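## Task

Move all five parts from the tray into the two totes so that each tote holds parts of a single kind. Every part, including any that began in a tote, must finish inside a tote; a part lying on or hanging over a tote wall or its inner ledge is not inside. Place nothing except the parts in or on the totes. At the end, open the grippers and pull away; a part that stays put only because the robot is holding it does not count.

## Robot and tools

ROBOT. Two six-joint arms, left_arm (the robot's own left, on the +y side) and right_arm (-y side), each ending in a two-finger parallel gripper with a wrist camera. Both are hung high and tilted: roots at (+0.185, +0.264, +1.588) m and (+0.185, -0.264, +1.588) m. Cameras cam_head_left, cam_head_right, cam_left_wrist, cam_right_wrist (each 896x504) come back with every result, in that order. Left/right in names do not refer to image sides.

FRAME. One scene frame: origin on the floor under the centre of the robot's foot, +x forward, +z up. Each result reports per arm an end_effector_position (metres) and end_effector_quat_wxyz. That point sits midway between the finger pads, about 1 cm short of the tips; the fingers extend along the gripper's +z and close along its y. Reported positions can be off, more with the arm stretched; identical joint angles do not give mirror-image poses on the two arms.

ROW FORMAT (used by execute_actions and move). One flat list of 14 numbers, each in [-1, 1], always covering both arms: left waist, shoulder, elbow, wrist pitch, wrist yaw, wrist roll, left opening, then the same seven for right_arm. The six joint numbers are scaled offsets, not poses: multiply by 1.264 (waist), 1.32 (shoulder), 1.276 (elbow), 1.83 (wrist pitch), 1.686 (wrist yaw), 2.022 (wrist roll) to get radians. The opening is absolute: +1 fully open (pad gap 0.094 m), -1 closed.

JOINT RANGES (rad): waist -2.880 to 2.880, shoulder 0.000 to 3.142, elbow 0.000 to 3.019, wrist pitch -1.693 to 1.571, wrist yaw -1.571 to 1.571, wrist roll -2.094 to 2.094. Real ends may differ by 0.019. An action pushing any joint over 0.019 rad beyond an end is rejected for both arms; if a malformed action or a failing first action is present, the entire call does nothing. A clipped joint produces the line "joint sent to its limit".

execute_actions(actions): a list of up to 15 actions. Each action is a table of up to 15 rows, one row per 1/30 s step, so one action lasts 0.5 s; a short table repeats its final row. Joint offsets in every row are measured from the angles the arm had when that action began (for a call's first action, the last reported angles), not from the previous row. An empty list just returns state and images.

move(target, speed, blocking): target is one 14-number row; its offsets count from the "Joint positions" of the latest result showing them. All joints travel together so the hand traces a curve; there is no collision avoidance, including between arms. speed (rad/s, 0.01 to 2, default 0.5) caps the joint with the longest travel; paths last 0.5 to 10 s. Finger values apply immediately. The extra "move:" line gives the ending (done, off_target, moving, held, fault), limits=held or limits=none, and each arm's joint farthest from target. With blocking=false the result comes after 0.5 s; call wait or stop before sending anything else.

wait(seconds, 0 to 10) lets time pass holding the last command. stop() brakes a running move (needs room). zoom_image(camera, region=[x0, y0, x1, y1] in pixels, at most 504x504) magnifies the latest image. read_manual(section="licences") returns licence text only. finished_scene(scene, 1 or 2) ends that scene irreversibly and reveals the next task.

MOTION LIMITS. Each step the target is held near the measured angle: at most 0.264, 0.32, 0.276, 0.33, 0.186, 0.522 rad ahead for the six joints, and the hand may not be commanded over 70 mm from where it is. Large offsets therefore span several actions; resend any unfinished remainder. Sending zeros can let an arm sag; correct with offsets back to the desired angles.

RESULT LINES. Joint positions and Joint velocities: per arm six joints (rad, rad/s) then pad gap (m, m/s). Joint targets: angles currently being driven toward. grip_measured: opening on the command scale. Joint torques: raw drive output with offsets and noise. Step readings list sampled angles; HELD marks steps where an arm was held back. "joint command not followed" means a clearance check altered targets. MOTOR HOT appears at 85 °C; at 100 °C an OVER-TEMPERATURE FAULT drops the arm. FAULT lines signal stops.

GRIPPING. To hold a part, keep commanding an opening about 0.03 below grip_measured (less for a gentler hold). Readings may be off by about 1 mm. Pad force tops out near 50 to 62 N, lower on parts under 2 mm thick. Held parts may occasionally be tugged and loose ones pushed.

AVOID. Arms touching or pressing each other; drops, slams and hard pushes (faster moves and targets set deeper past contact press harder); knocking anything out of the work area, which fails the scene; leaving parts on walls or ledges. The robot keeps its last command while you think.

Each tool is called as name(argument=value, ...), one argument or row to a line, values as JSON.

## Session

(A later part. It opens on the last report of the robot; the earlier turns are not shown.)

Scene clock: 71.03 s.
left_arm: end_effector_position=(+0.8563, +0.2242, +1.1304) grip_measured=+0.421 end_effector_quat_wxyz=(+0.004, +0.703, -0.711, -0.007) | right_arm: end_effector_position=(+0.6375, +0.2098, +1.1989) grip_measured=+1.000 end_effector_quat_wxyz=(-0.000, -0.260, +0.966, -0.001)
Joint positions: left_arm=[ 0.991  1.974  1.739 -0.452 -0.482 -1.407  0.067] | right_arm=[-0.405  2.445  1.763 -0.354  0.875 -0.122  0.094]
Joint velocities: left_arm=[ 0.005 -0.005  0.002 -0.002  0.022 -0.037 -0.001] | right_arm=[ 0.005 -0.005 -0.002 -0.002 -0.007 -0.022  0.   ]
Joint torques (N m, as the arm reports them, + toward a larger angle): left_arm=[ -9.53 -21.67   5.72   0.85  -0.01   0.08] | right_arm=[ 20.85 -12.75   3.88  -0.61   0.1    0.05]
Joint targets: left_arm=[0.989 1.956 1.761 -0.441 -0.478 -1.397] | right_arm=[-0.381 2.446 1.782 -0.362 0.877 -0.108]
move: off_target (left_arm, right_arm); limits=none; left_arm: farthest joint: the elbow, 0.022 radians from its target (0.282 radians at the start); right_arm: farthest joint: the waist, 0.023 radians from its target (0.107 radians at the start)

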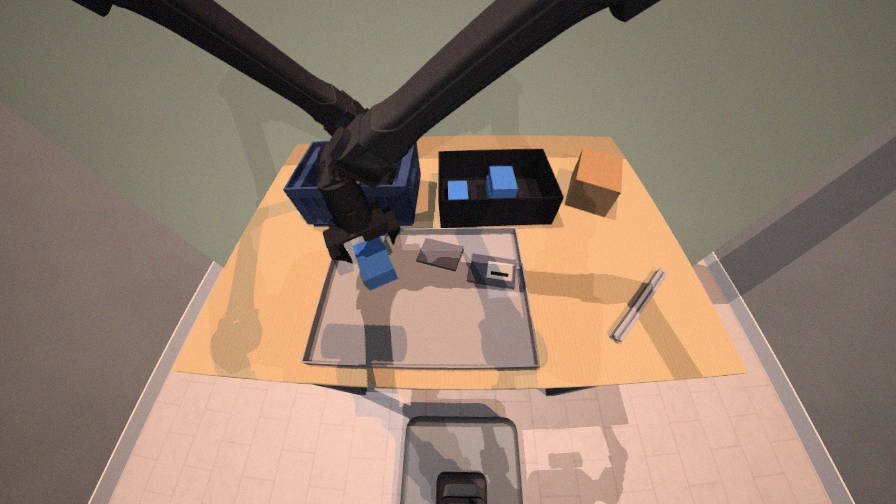

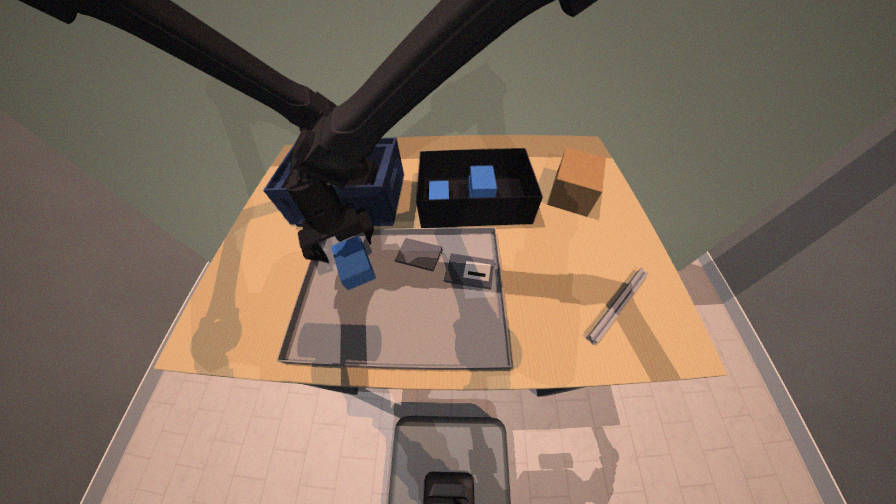

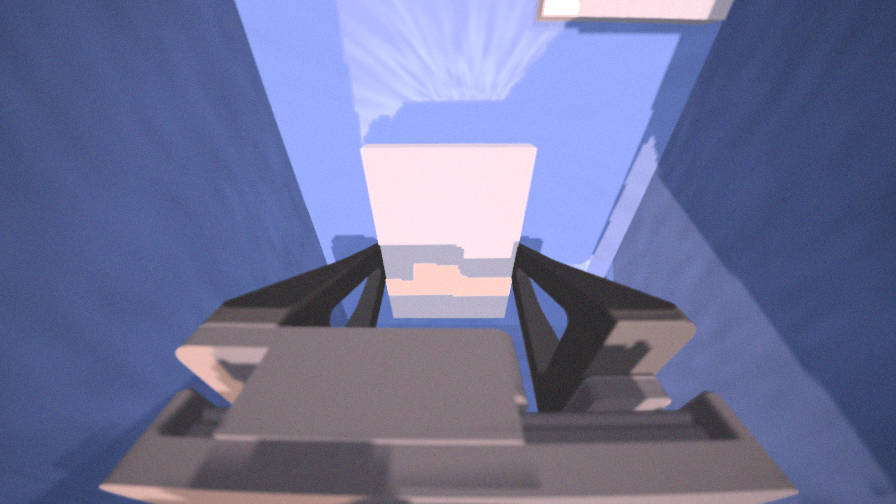

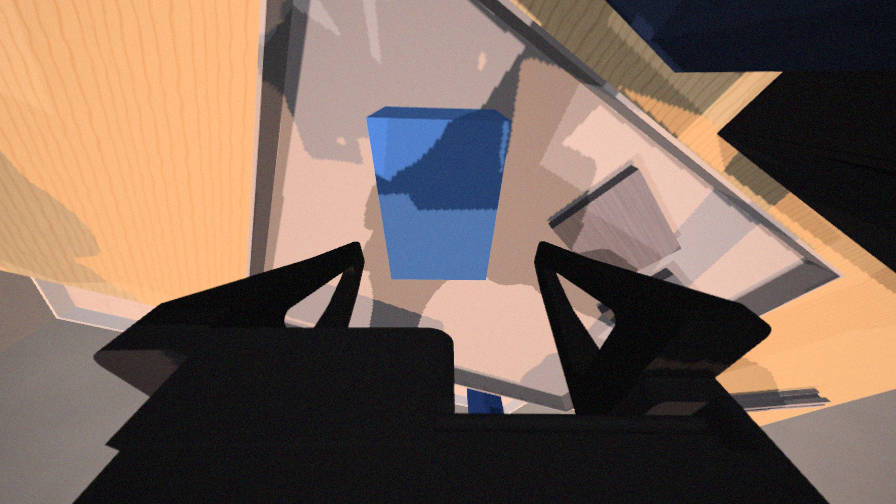

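execute_actions(
  actions=[
    [[-0.001,-0.0136,0.0202,0.006,0.0027,0.005,0.37,0.0127,0.0008,0.0149,-0.002,0.0005,0.003,1.0],[0,-0.0091,0.0232,0.0062,0.0031,0.0052,0.37,0.0063,0.0015,0.016,0.001,-0.0005,-0.001,1.0],[0.001,-0.0053,0.0262,0.0064,0.0036,0.0055,0.37,0.0008,0.003,0.018,0.004,-0.0015,-0.005,1.0],[0.002,-0.0023,0.0292,0.0065,0.004,0.0057,0.37,-0.0032,0.006,0.021,0.006,-0.0025,-0.008,1.0],[0.003,0,0.0321,0.0067,0.0045,0.006,0.37,-0.0055,0.0095,0.025,0.0075,-0.0035,-0.0095,1.0],[0.0035,0.0023,0.0351,0.0068,0.0049,0.0062,0.37,-0.008,0.0135,0.0292,0.0088,-0.0044,-0.011,1.0],[0.004,0.0045,0.0381,0.007,0.0054,0.0065,0.37,-0.0104,0.0175,0.0335,0.01,-0.0053,-0.0124,1.0],[0.0045,0.0068,0.0411,0.0071,0.0058,0.0067,0.37,-0.0128,0.0215,0.0378,0.0113,-0.0062,-0.0138,1.0],[0.005,0.0091,0.044,0.0073,0.0063,0.007,0.37,-0.0152,0.0255,0.0421,0.0125,-0.0071,-0.0152,1.0],[0.0055,0.0114,0.047,0.0074,0.0067,0.0072,0.37,-0.0176,0.0295,0.0464,0.0138,-0.008,-0.0166,1.0],[0.006,0.0136,0.05,0.0076,0.0072,0.0075,0.37,-0.02,0.0335,0.0507,0.015,-0.009,-0.018,1.0],[0.0065,0.0159,0.0533,0.0077,0.0076,0.0077,0.37,-0.0222,0.0375,0.055,0.0163,-0.01,-0.0194,1.0],[0.007,0.0182,0.0533,0.0079,0.0081,0.008,0.37,-0.0243,0.0412,0.0593,0.0175,-0.011,-0.0207,1.0],[0.0075,0.0197,0.0533,0.008,0.0085,0.0082,0.37,-0.0262,0.0445,0.0633,0.0187,-0.0118,-0.0218,1.0],[0.008,0.0212,0.0533,0.0082,0.0089,0.0084,0.37,-0.0277,0.047,0.0666,0.0197,-0.0125,-0.0227,1.0]],
  ],
)

wait(
  seconds=0.35,
)

Scene clock: 75.07 s.
left_arm: end_effector_position=(+0.8736, +0.2248, +1.1292) grip_measured=+0.421 end_effector_quat_wxyz=(-0.005, +0.706, -0.709, +0.004) | right_arm: end_effector_position=(+0.6464, +0.2176, +1.1805) grip_measured=+1.000 end_effector_quat_wxyz=(+0.007, -0.251, +0.968, +0.004)
Joint positions: left_arm=[ 0.991  1.99   1.783 -0.45  -0.473 -1.4    0.067] | right_arm=[-0.423  2.487  1.823 -0.332  0.857 -0.144  0.094]
Joint velocities: left_arm=[ 0.015  0.005  0.002  0.017 -0.022  0.066  0.   ] | right_arm=[-0.112  0.132  0.134  0.056 -0.081 -0.095  0.   ]
Joint torques (N m, as the arm reports them, + toward a larger angle): left_arm=[ -8.89 -19.31   6.17   0.94   0.09   0.13] | right_arm=[ 18.43 -11.94   3.8   -0.04  -0.13  -0.22]
Joint targets: left_arm=[1.001 2.003 1.807 -0.437 -0.467 -1.390] | right_arm=[-0.440 2.508 1.848 -0.318 0.854 -0.168]
Step readings (joint positions):
0: left_arm=[0.991 1.974 1.739 -0.452 -0.482 -1.406] | right_arm=[-0.405 2.445 1.763 -0.354 0.875 -0.122]
1: left_arm=[0.991 1.974 1.739 -0.452 -0.482 -1.406] | right_arm=[-0.405 2.445 1.763 -0.354 0.875 -0.122]
2: left_arm=[0.991 1.974 1.739 -0.452 -0.481 -1.406] | right_arm=[-0.405 2.445 1.763 -0.354 0.875 -0.122]
4: left_arm=[0.991 1.974 1.741 -0.452 -0.479 -1.406] | right_arm=[-0.405 2.445 1.764 -0.354 0.874 -0.122]
8: left_arm=[0.991 1.978 1.757 -0.452 -0.477 -1.404] | right_arm=[-0.406 2.454 1.780 -0.349 0.868 -0.128]
15: Joint positions above

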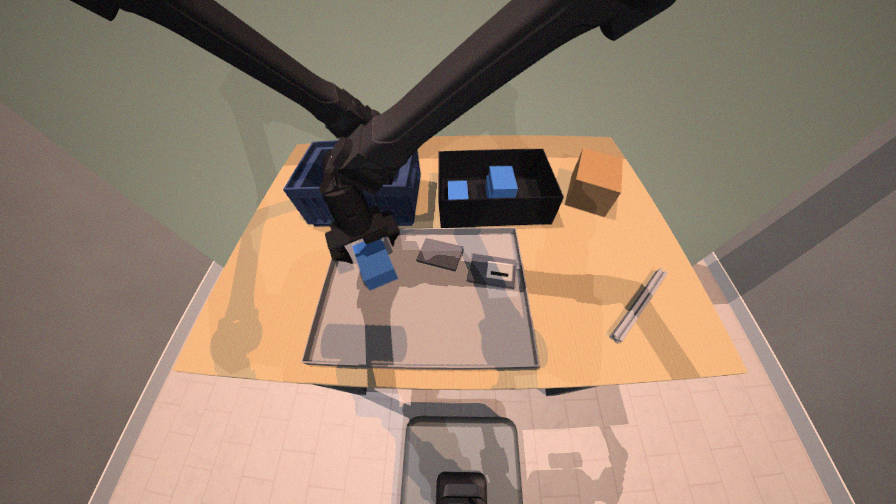

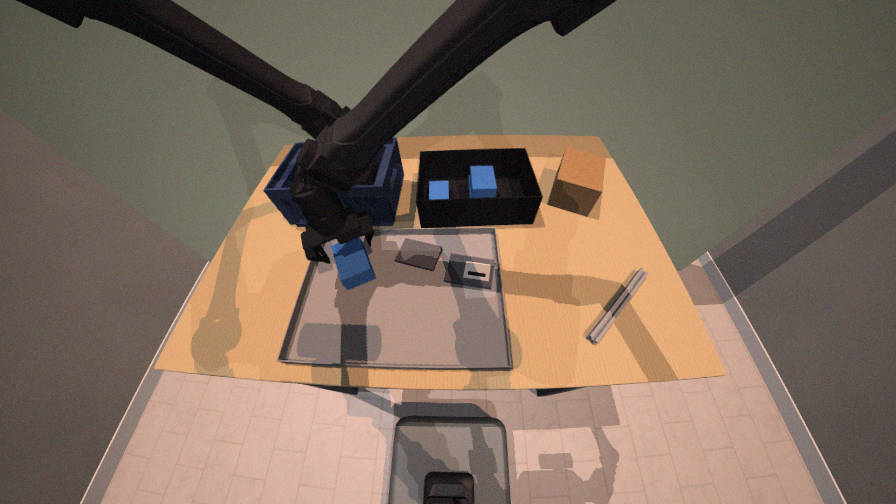

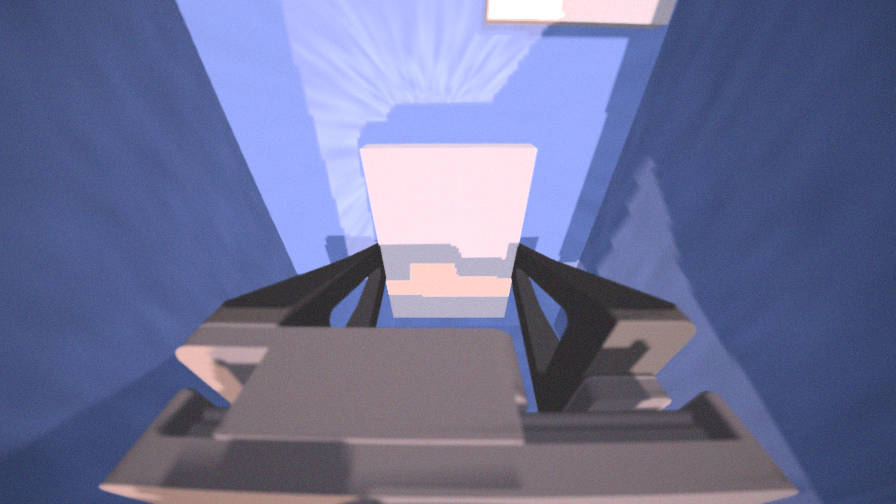

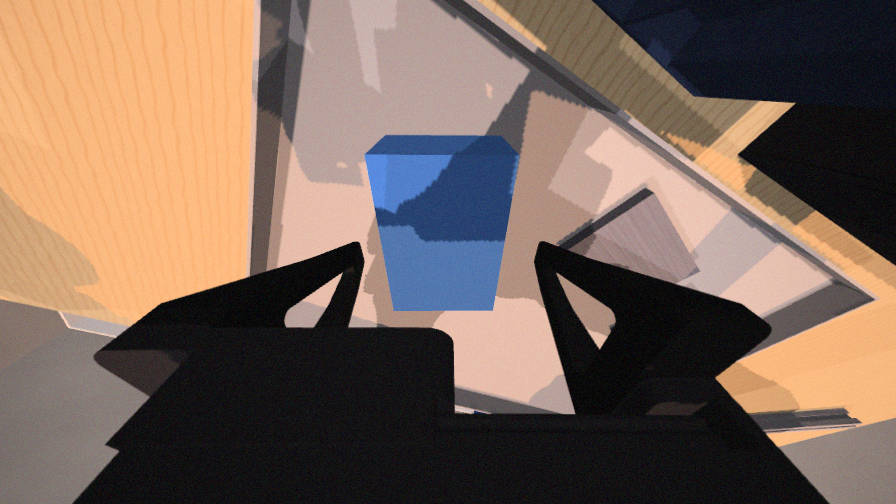

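Scene clock: 75.43 s.
left_arm: end_effector_position=(+0.8736, +0.2248, +1.1292) grip_measured=+0.421 end_effector_quat_wxyz=(-0.005, +0.705, -0.709, +0.004) | right_arm: end_effector_position=(+0.6395, +0.2110, +1.1649) grip_measured=+1.000 end_effector_quat_wxyz=(-0.002, -0.254, +0.967, -0.002)
Joint positions: left_arm=[ 0.991  1.99   1.783 -0.45  -0.473 -1.399  0.067] | right_arm=[-0.441  2.506  1.829 -0.328  0.856 -0.153  0.094]
Joint velocities: left_arm=[-0.015 -0.005  0.002 -0.022  0.037 -0.022  0.   ] | right_arm=[ 0.005 -0.015 -0.007 -0.002 -0.066  0.007  0.   ]
Joint torques (N m, as the arm reports them, + toward a larger angle): left_arm=[ -8.96 -19.26   6.16   0.92   0.09   0.12] | right_arm=[ 19.29 -12.55   3.75  -0.03  -0.12  -0.21]
Joint targets: left_arm=[1.001 2.003 1.807 -0.437 -0.467 -1.390] | right_arm=[-0.440 2.508 1.848 -0.318 0.854 -0.168]
wait: 0.37 s; no rest

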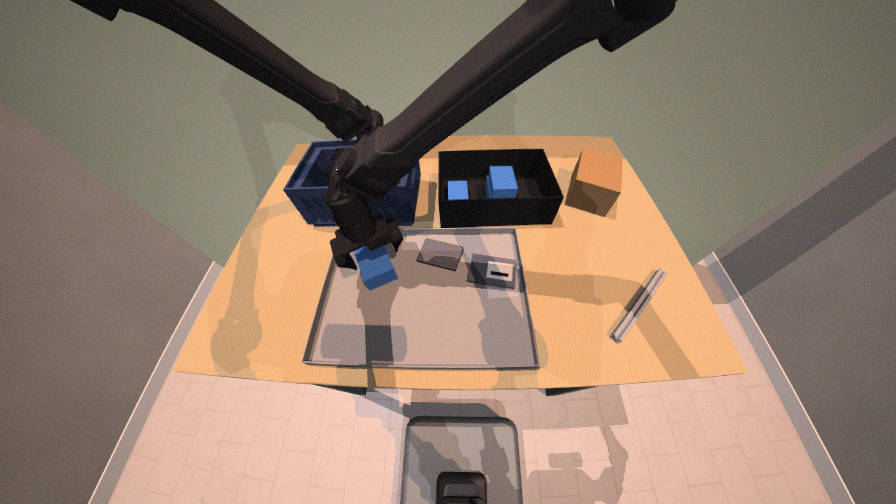

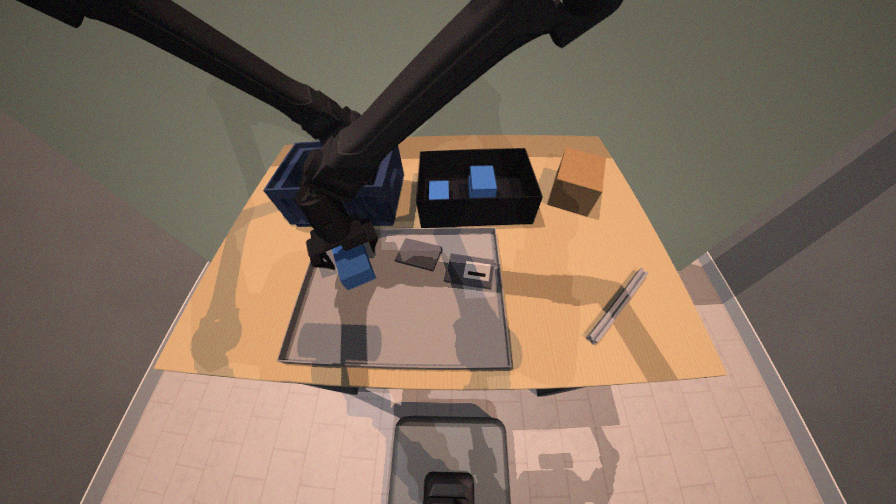

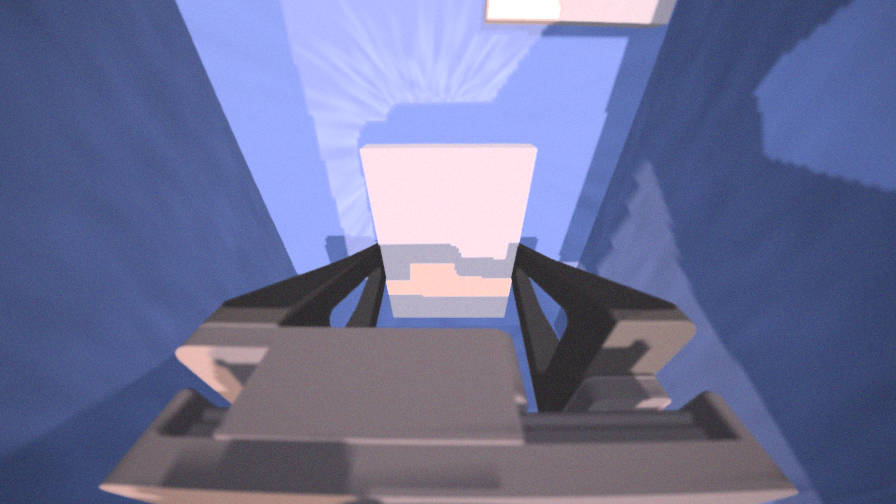

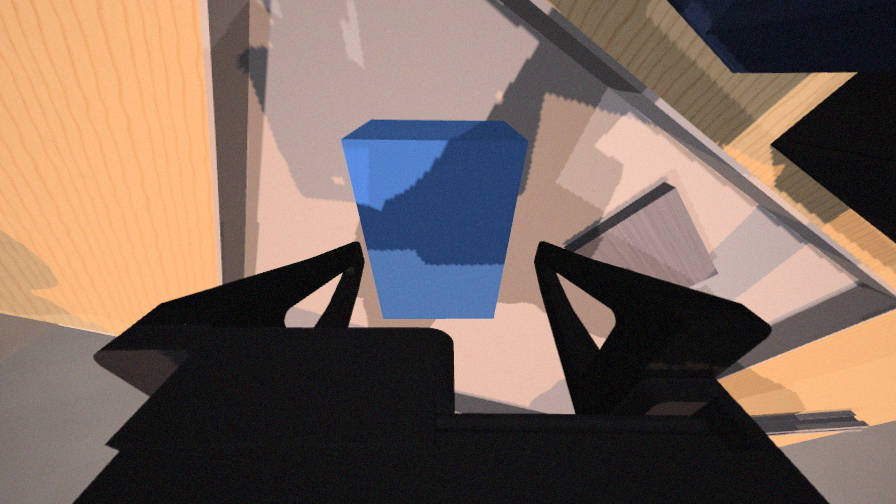

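execute_actions(
  actions=[],
)

Scene clock: 78.07 s.
left_arm: end_effector_position=(+0.8736, +0.2248, +1.1292) grip_measured=+0.421 end_effector_quat_wxyz=(-0.005, +0.705, -0.709, +0.004) | right_arm: end_effector_position=(+0.6395, +0.2110, +1.1649) grip_measured=+1.000 end_effector_quat_wxyz=(-0.002, -0.254, +0.967, -0.002)
Joint positions: left_arm=[ 0.991  1.99   1.783 -0.45  -0.473 -1.399  0.067] | right_arm=[-0.441  2.506  1.829 -0.328  0.856 -0.154  0.094]
Joint velocities: left_arm=[-0.005 -0.005 -0.007 -0.027 -0.066  0.037  0.   ] | right_arm=[-0.005 -0.005  0.007  0.002 -0.007  0.051  0.   ]
Joint torques (N m, as the arm reports them, + toward a larger angle): left_arm=[ -8.91 -19.39   6.14   0.88   0.09   0.12] | right_arm=[ 19.19 -12.5    3.74  -0.05  -0.12  -0.2 ]
Joint targets: left_arm=[1.001 2.003 1.807 -0.437 -0.467 -1.390] | right_arm=[-0.440 2.508 1.848 -0.318 0.854 -0.168]

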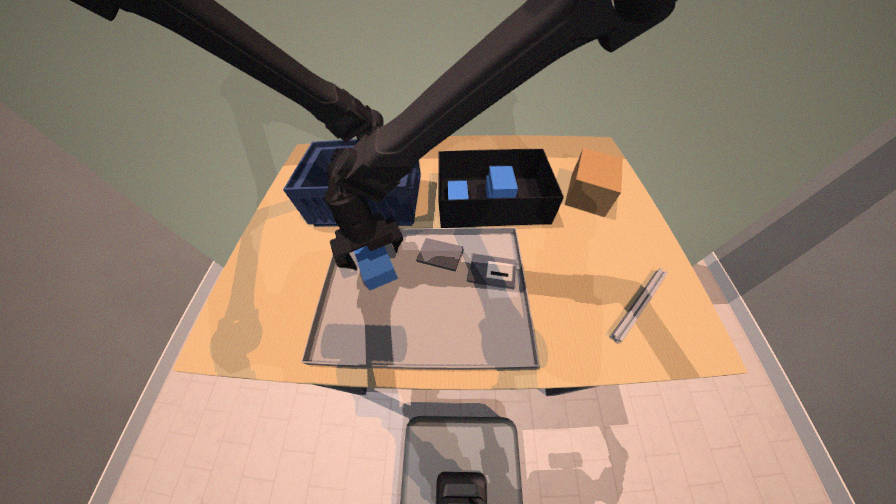

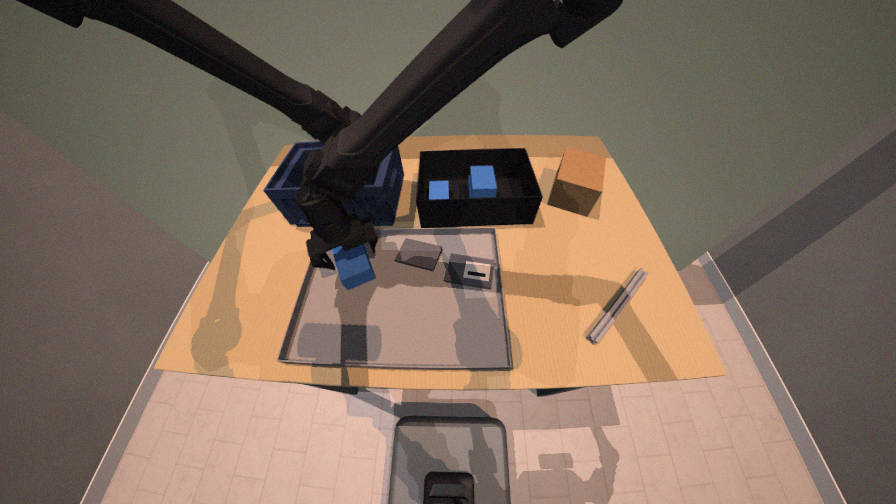

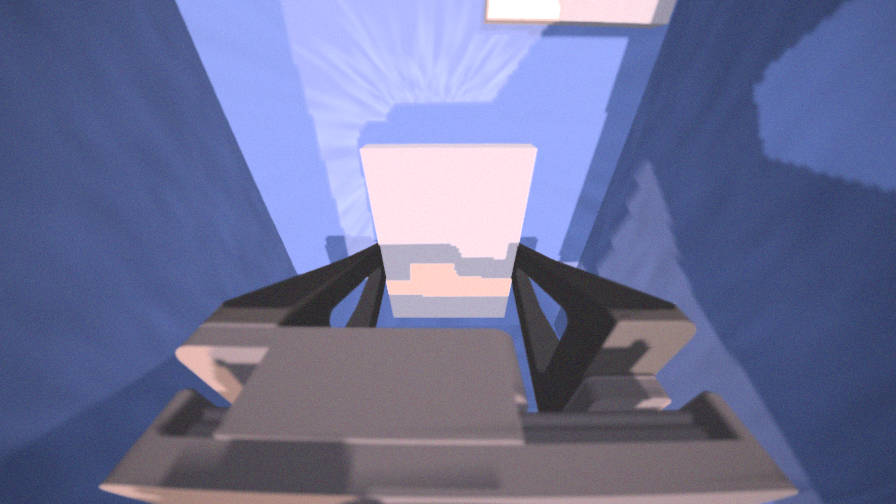

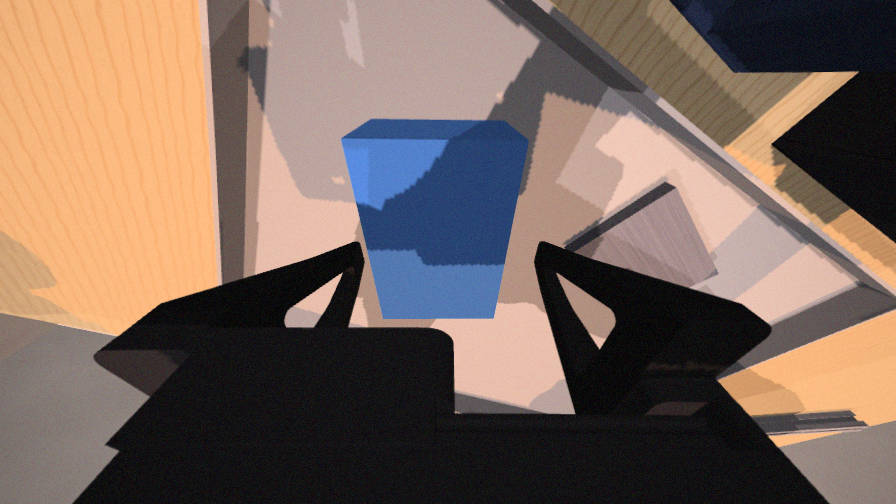

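execute_actions(
  actions=[
    [[0.0079,0.008,0.0188,0.007,0.0036,0.0045,0.39,0.0001,0.0028,0.0164,0.0059,-0.0015,-0.0074,1],[0.0079,0.006,0.0188,0.007,0.0036,0.0045,0.41,-0.001,0.005,0.019,0.0066,-0.002,-0.0081,1],[0.0079,0.004,0.0188,0.007,0.0036,0.0045,0.43,-0.0026,0.008,0.0226,0.0076,-0.0026,-0.0092,1],[0.0079,0.002,0.0188,0.007,0.0036,0.0045,0.45,-0.0044,0.0115,0.0267,0.0087,-0.0034,-0.0104,1],[0.0079,0,0.0188,0.007,0.0036,0.0045,0.47,-0.0064,0.0155,0.0314,0.01,-0.0042,-0.0118,1],[0.0079,0,0.0188,0.007,0.0036,0.0045,0.49,-0.0084,0.0194,0.036,0.0112,-0.0051,-0.0132,1],[0.0079,0,0.0188,0.007,0.0036,0.0045,0.51,-0.0105,0.0233,0.0407,0.0125,-0.006,-0.0146,1],[0.0079,0,0.0188,0.007,0.0036,0.0045,0.53,-0.0125,0.0272,0.0453,0.0138,-0.0068,-0.016,1],[0.0079,0,0.0188,0.007,0.0036,0.0045,0.55,-0.0145,0.0311,0.0499,0.015,-0.0077,-0.0174,1],[0.0079,0,0.0188,0.007,0.0036,0.0045,0.57,-0.0165,0.0351,0.0546,0.0163,-0.0085,-0.0188,1],[0.0079,0,0.0188,0.007,0.0036,0.0045,0.59,-0.0183,0.0386,0.0587,0.0174,-0.0093,-0.02,1],[0.0079,0,0.0188,0.007,0.0036,0.0045,0.61,-0.0199,0.0416,0.0623,0.0184,-0.0099,-0.0211,1],[0.0079,0,0.0188,0.007,0.0036,0.0045,0.62,-0.021,0.0438,0.0649,0.0191,-0.0104,-0.0218,1],[0.0079,0,0.0188,0.007,0.0036,0.0045,0.62,-0.0217,0.0451,0.0664,0.0195,-0.0107,-0.0223,1],[0.0079,0,0.0188,0.007,0.0036,0.0045,0.62,-0.0217,0.0451,0.0664,0.0195,-0.0107,-0.0223,1]],
  ],
)

wait(
  seconds=0.3,
)

Scene clock: 82.07 s.
left_arm: end_effector_position=(+0.8761, +0.2251, +1.1297) grip_measured=+0.617 end_effector_quat_wxyz=(-0.006, +0.706, -0.708, +0.007) | right_arm: end_effector_position=(+0.6483, +0.2198, +1.1468) grip_measured=+1.000 end_effector_quat_wxyz=(+0.008, -0.246, +0.969, +0.003)
Joint positions: left_arm=[ 0.991  1.99   1.786 -0.447 -0.471 -1.399  0.076] | right_arm=[-0.457  2.551  1.894 -0.303  0.84  -0.178  0.094]
Joint velocities: left_arm=[ 0.005 -0.015 -0.012  0.002 -0.037 -0.007  0.001] | right_arm=[-0.093  0.083  0.042  0.012 -0.007 -0.066  0.   ]
Joint torques (N m, as the arm reports them, + toward a larger angle): left_arm=[ -8.98 -20.66   5.88   0.96   0.01   0.11] | right_arm=[ 18.72 -12.24   3.63  -0.08  -0.14  -0.2 ]
Joint targets: left_arm=[1.001 1.990 1.806 -0.437 -0.467 -1.390] | right_arm=[-0.469 2.565 1.914 -0.293 0.838 -0.199]
Step readings (joint positions):
0: left_arm=[0.991 1.990 1.783 -0.450 -0.473 -1.399] | right_arm=[-0.441 2.506 1.829 -0.328 0.856 -0.154]
1: left_arm=[0.991 1.990 1.783 -0.450 -0.473 -1.399] | right_arm=[-0.441 2.506 1.829 -0.328 0.856 -0.154]
2: left_arm=[0.991 1.990 1.783 -0.450 -0.473 -1.399] | right_arm=[-0.441 2.506 1.829 -0.328 0.856 -0.154]
4: left_arm=[0.991 1.990 1.783 -0.450 -0.473 -1.399] | right_arm=[-0.441 2.507 1.833 -0.327 0.854 -0.156]
8: left_arm=[0.991 1.990 1.785 -0.449 -0.471 -1.399] | right_arm=[-0.442 2.521 1.858 -0.318 0.848 -0.163]
15: Joint positions above

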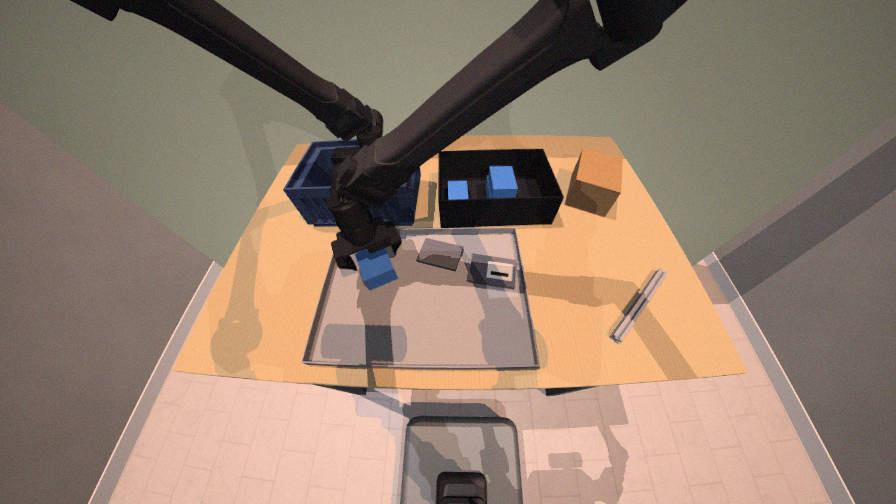

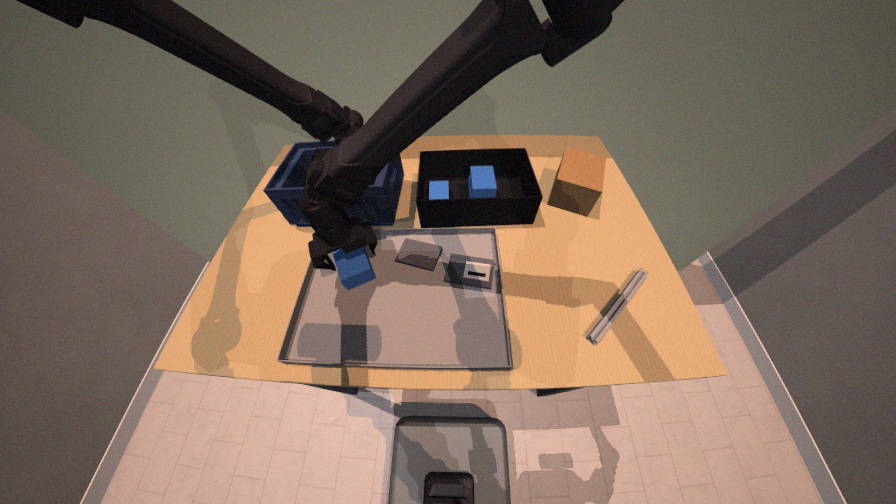

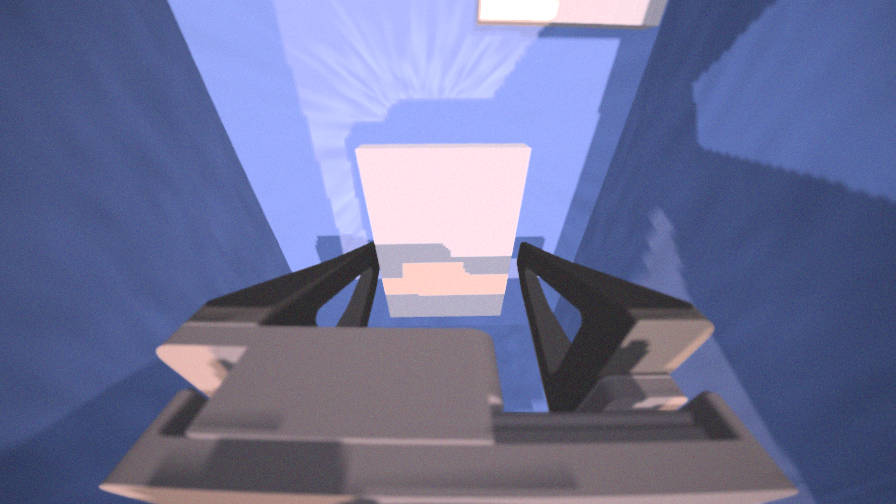

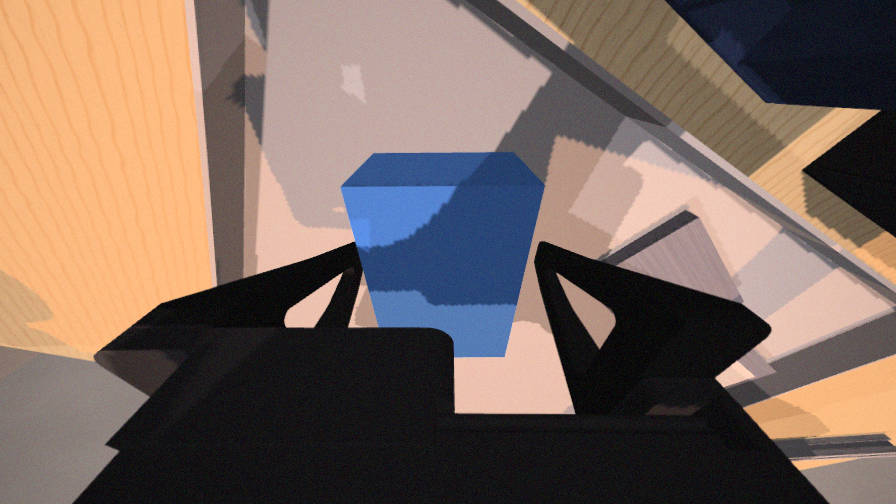

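Scene clock: 82.37 s.
left_arm: end_effector_position=(+0.8761, +0.2251, +1.1297) grip_measured=+0.618 end_effector_quat_wxyz=(-0.006, +0.706, -0.708, +0.007) | right_arm: end_effector_position=(+0.6422, +0.2149, +1.1372) grip_measured=+1.000 end_effector_quat_wxyz=(+0.002, -0.249, +0.969, -0.001)
Joint positions: left_arm=[ 0.991  1.99   1.786 -0.447 -0.471 -1.399  0.076] | right_arm=[-0.468  2.562  1.895 -0.303  0.84  -0.183  0.094]
Joint velocities: left_arm=[ 0.005 -0.005  0.007 -0.007 -0.081  0.022 -0.001] | right_arm=[-0.005 -0.005 -0.007 -0.002 -0.066 -0.095  0.   ]
Joint torques (N m, as the arm reports them, + toward a larger angle): left_arm=[ -8.94 -20.44   5.85   0.88   0.01   0.13] | right_arm=[ 18.82 -12.54   3.59  -0.01  -0.13  -0.19]
Joint targets: left_arm=[1.001 1.990 1.806 -0.437 -0.467 -1.390] | right_arm=[-0.469 2.565 1.914 -0.292 0.838 -0.199]
wait: 0.30 s; no rest

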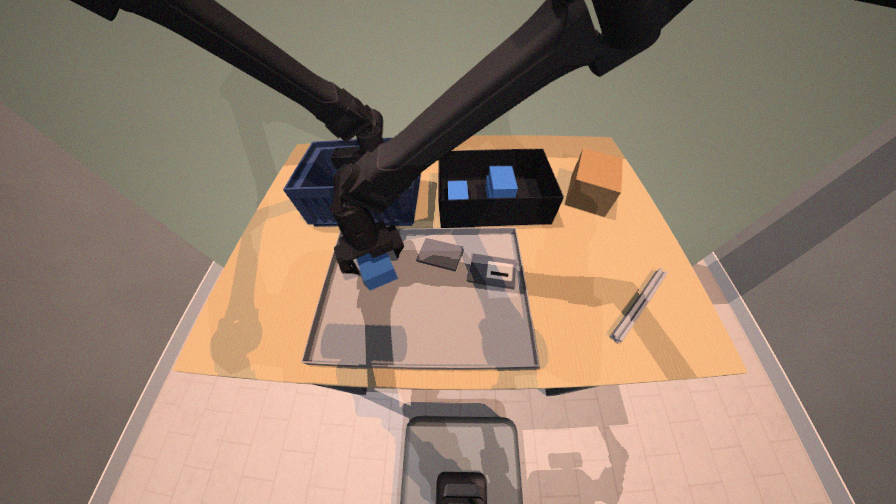

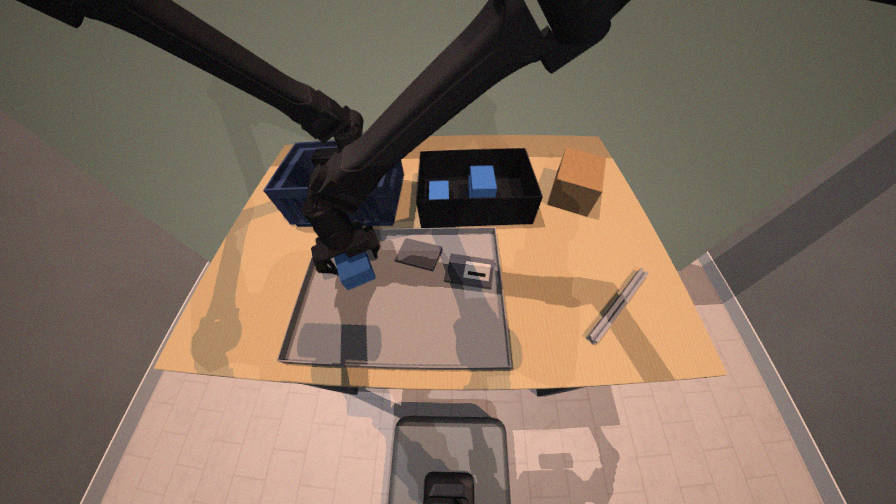

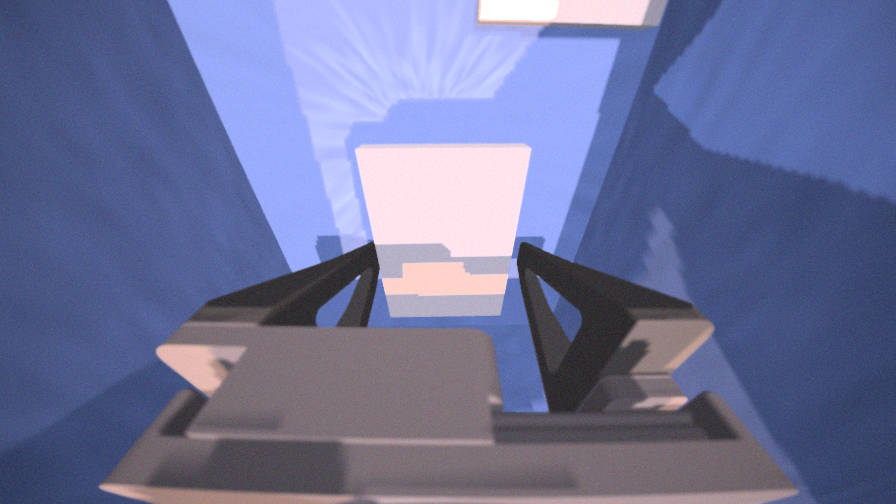

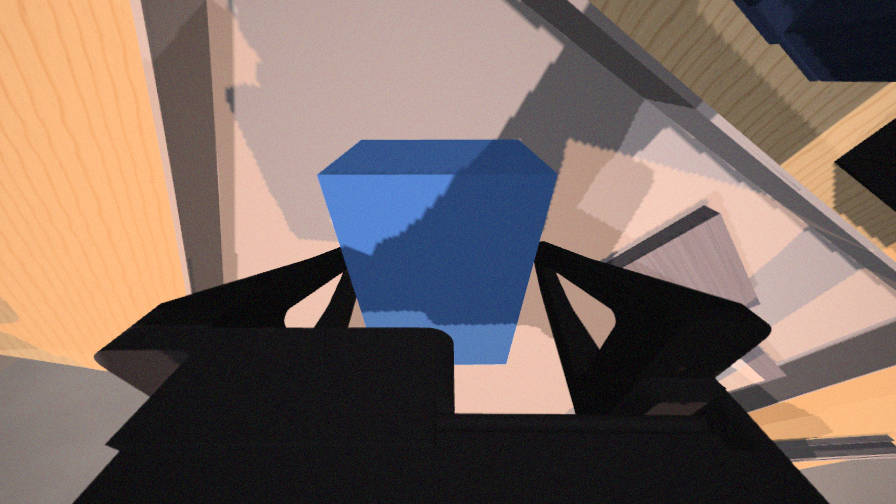

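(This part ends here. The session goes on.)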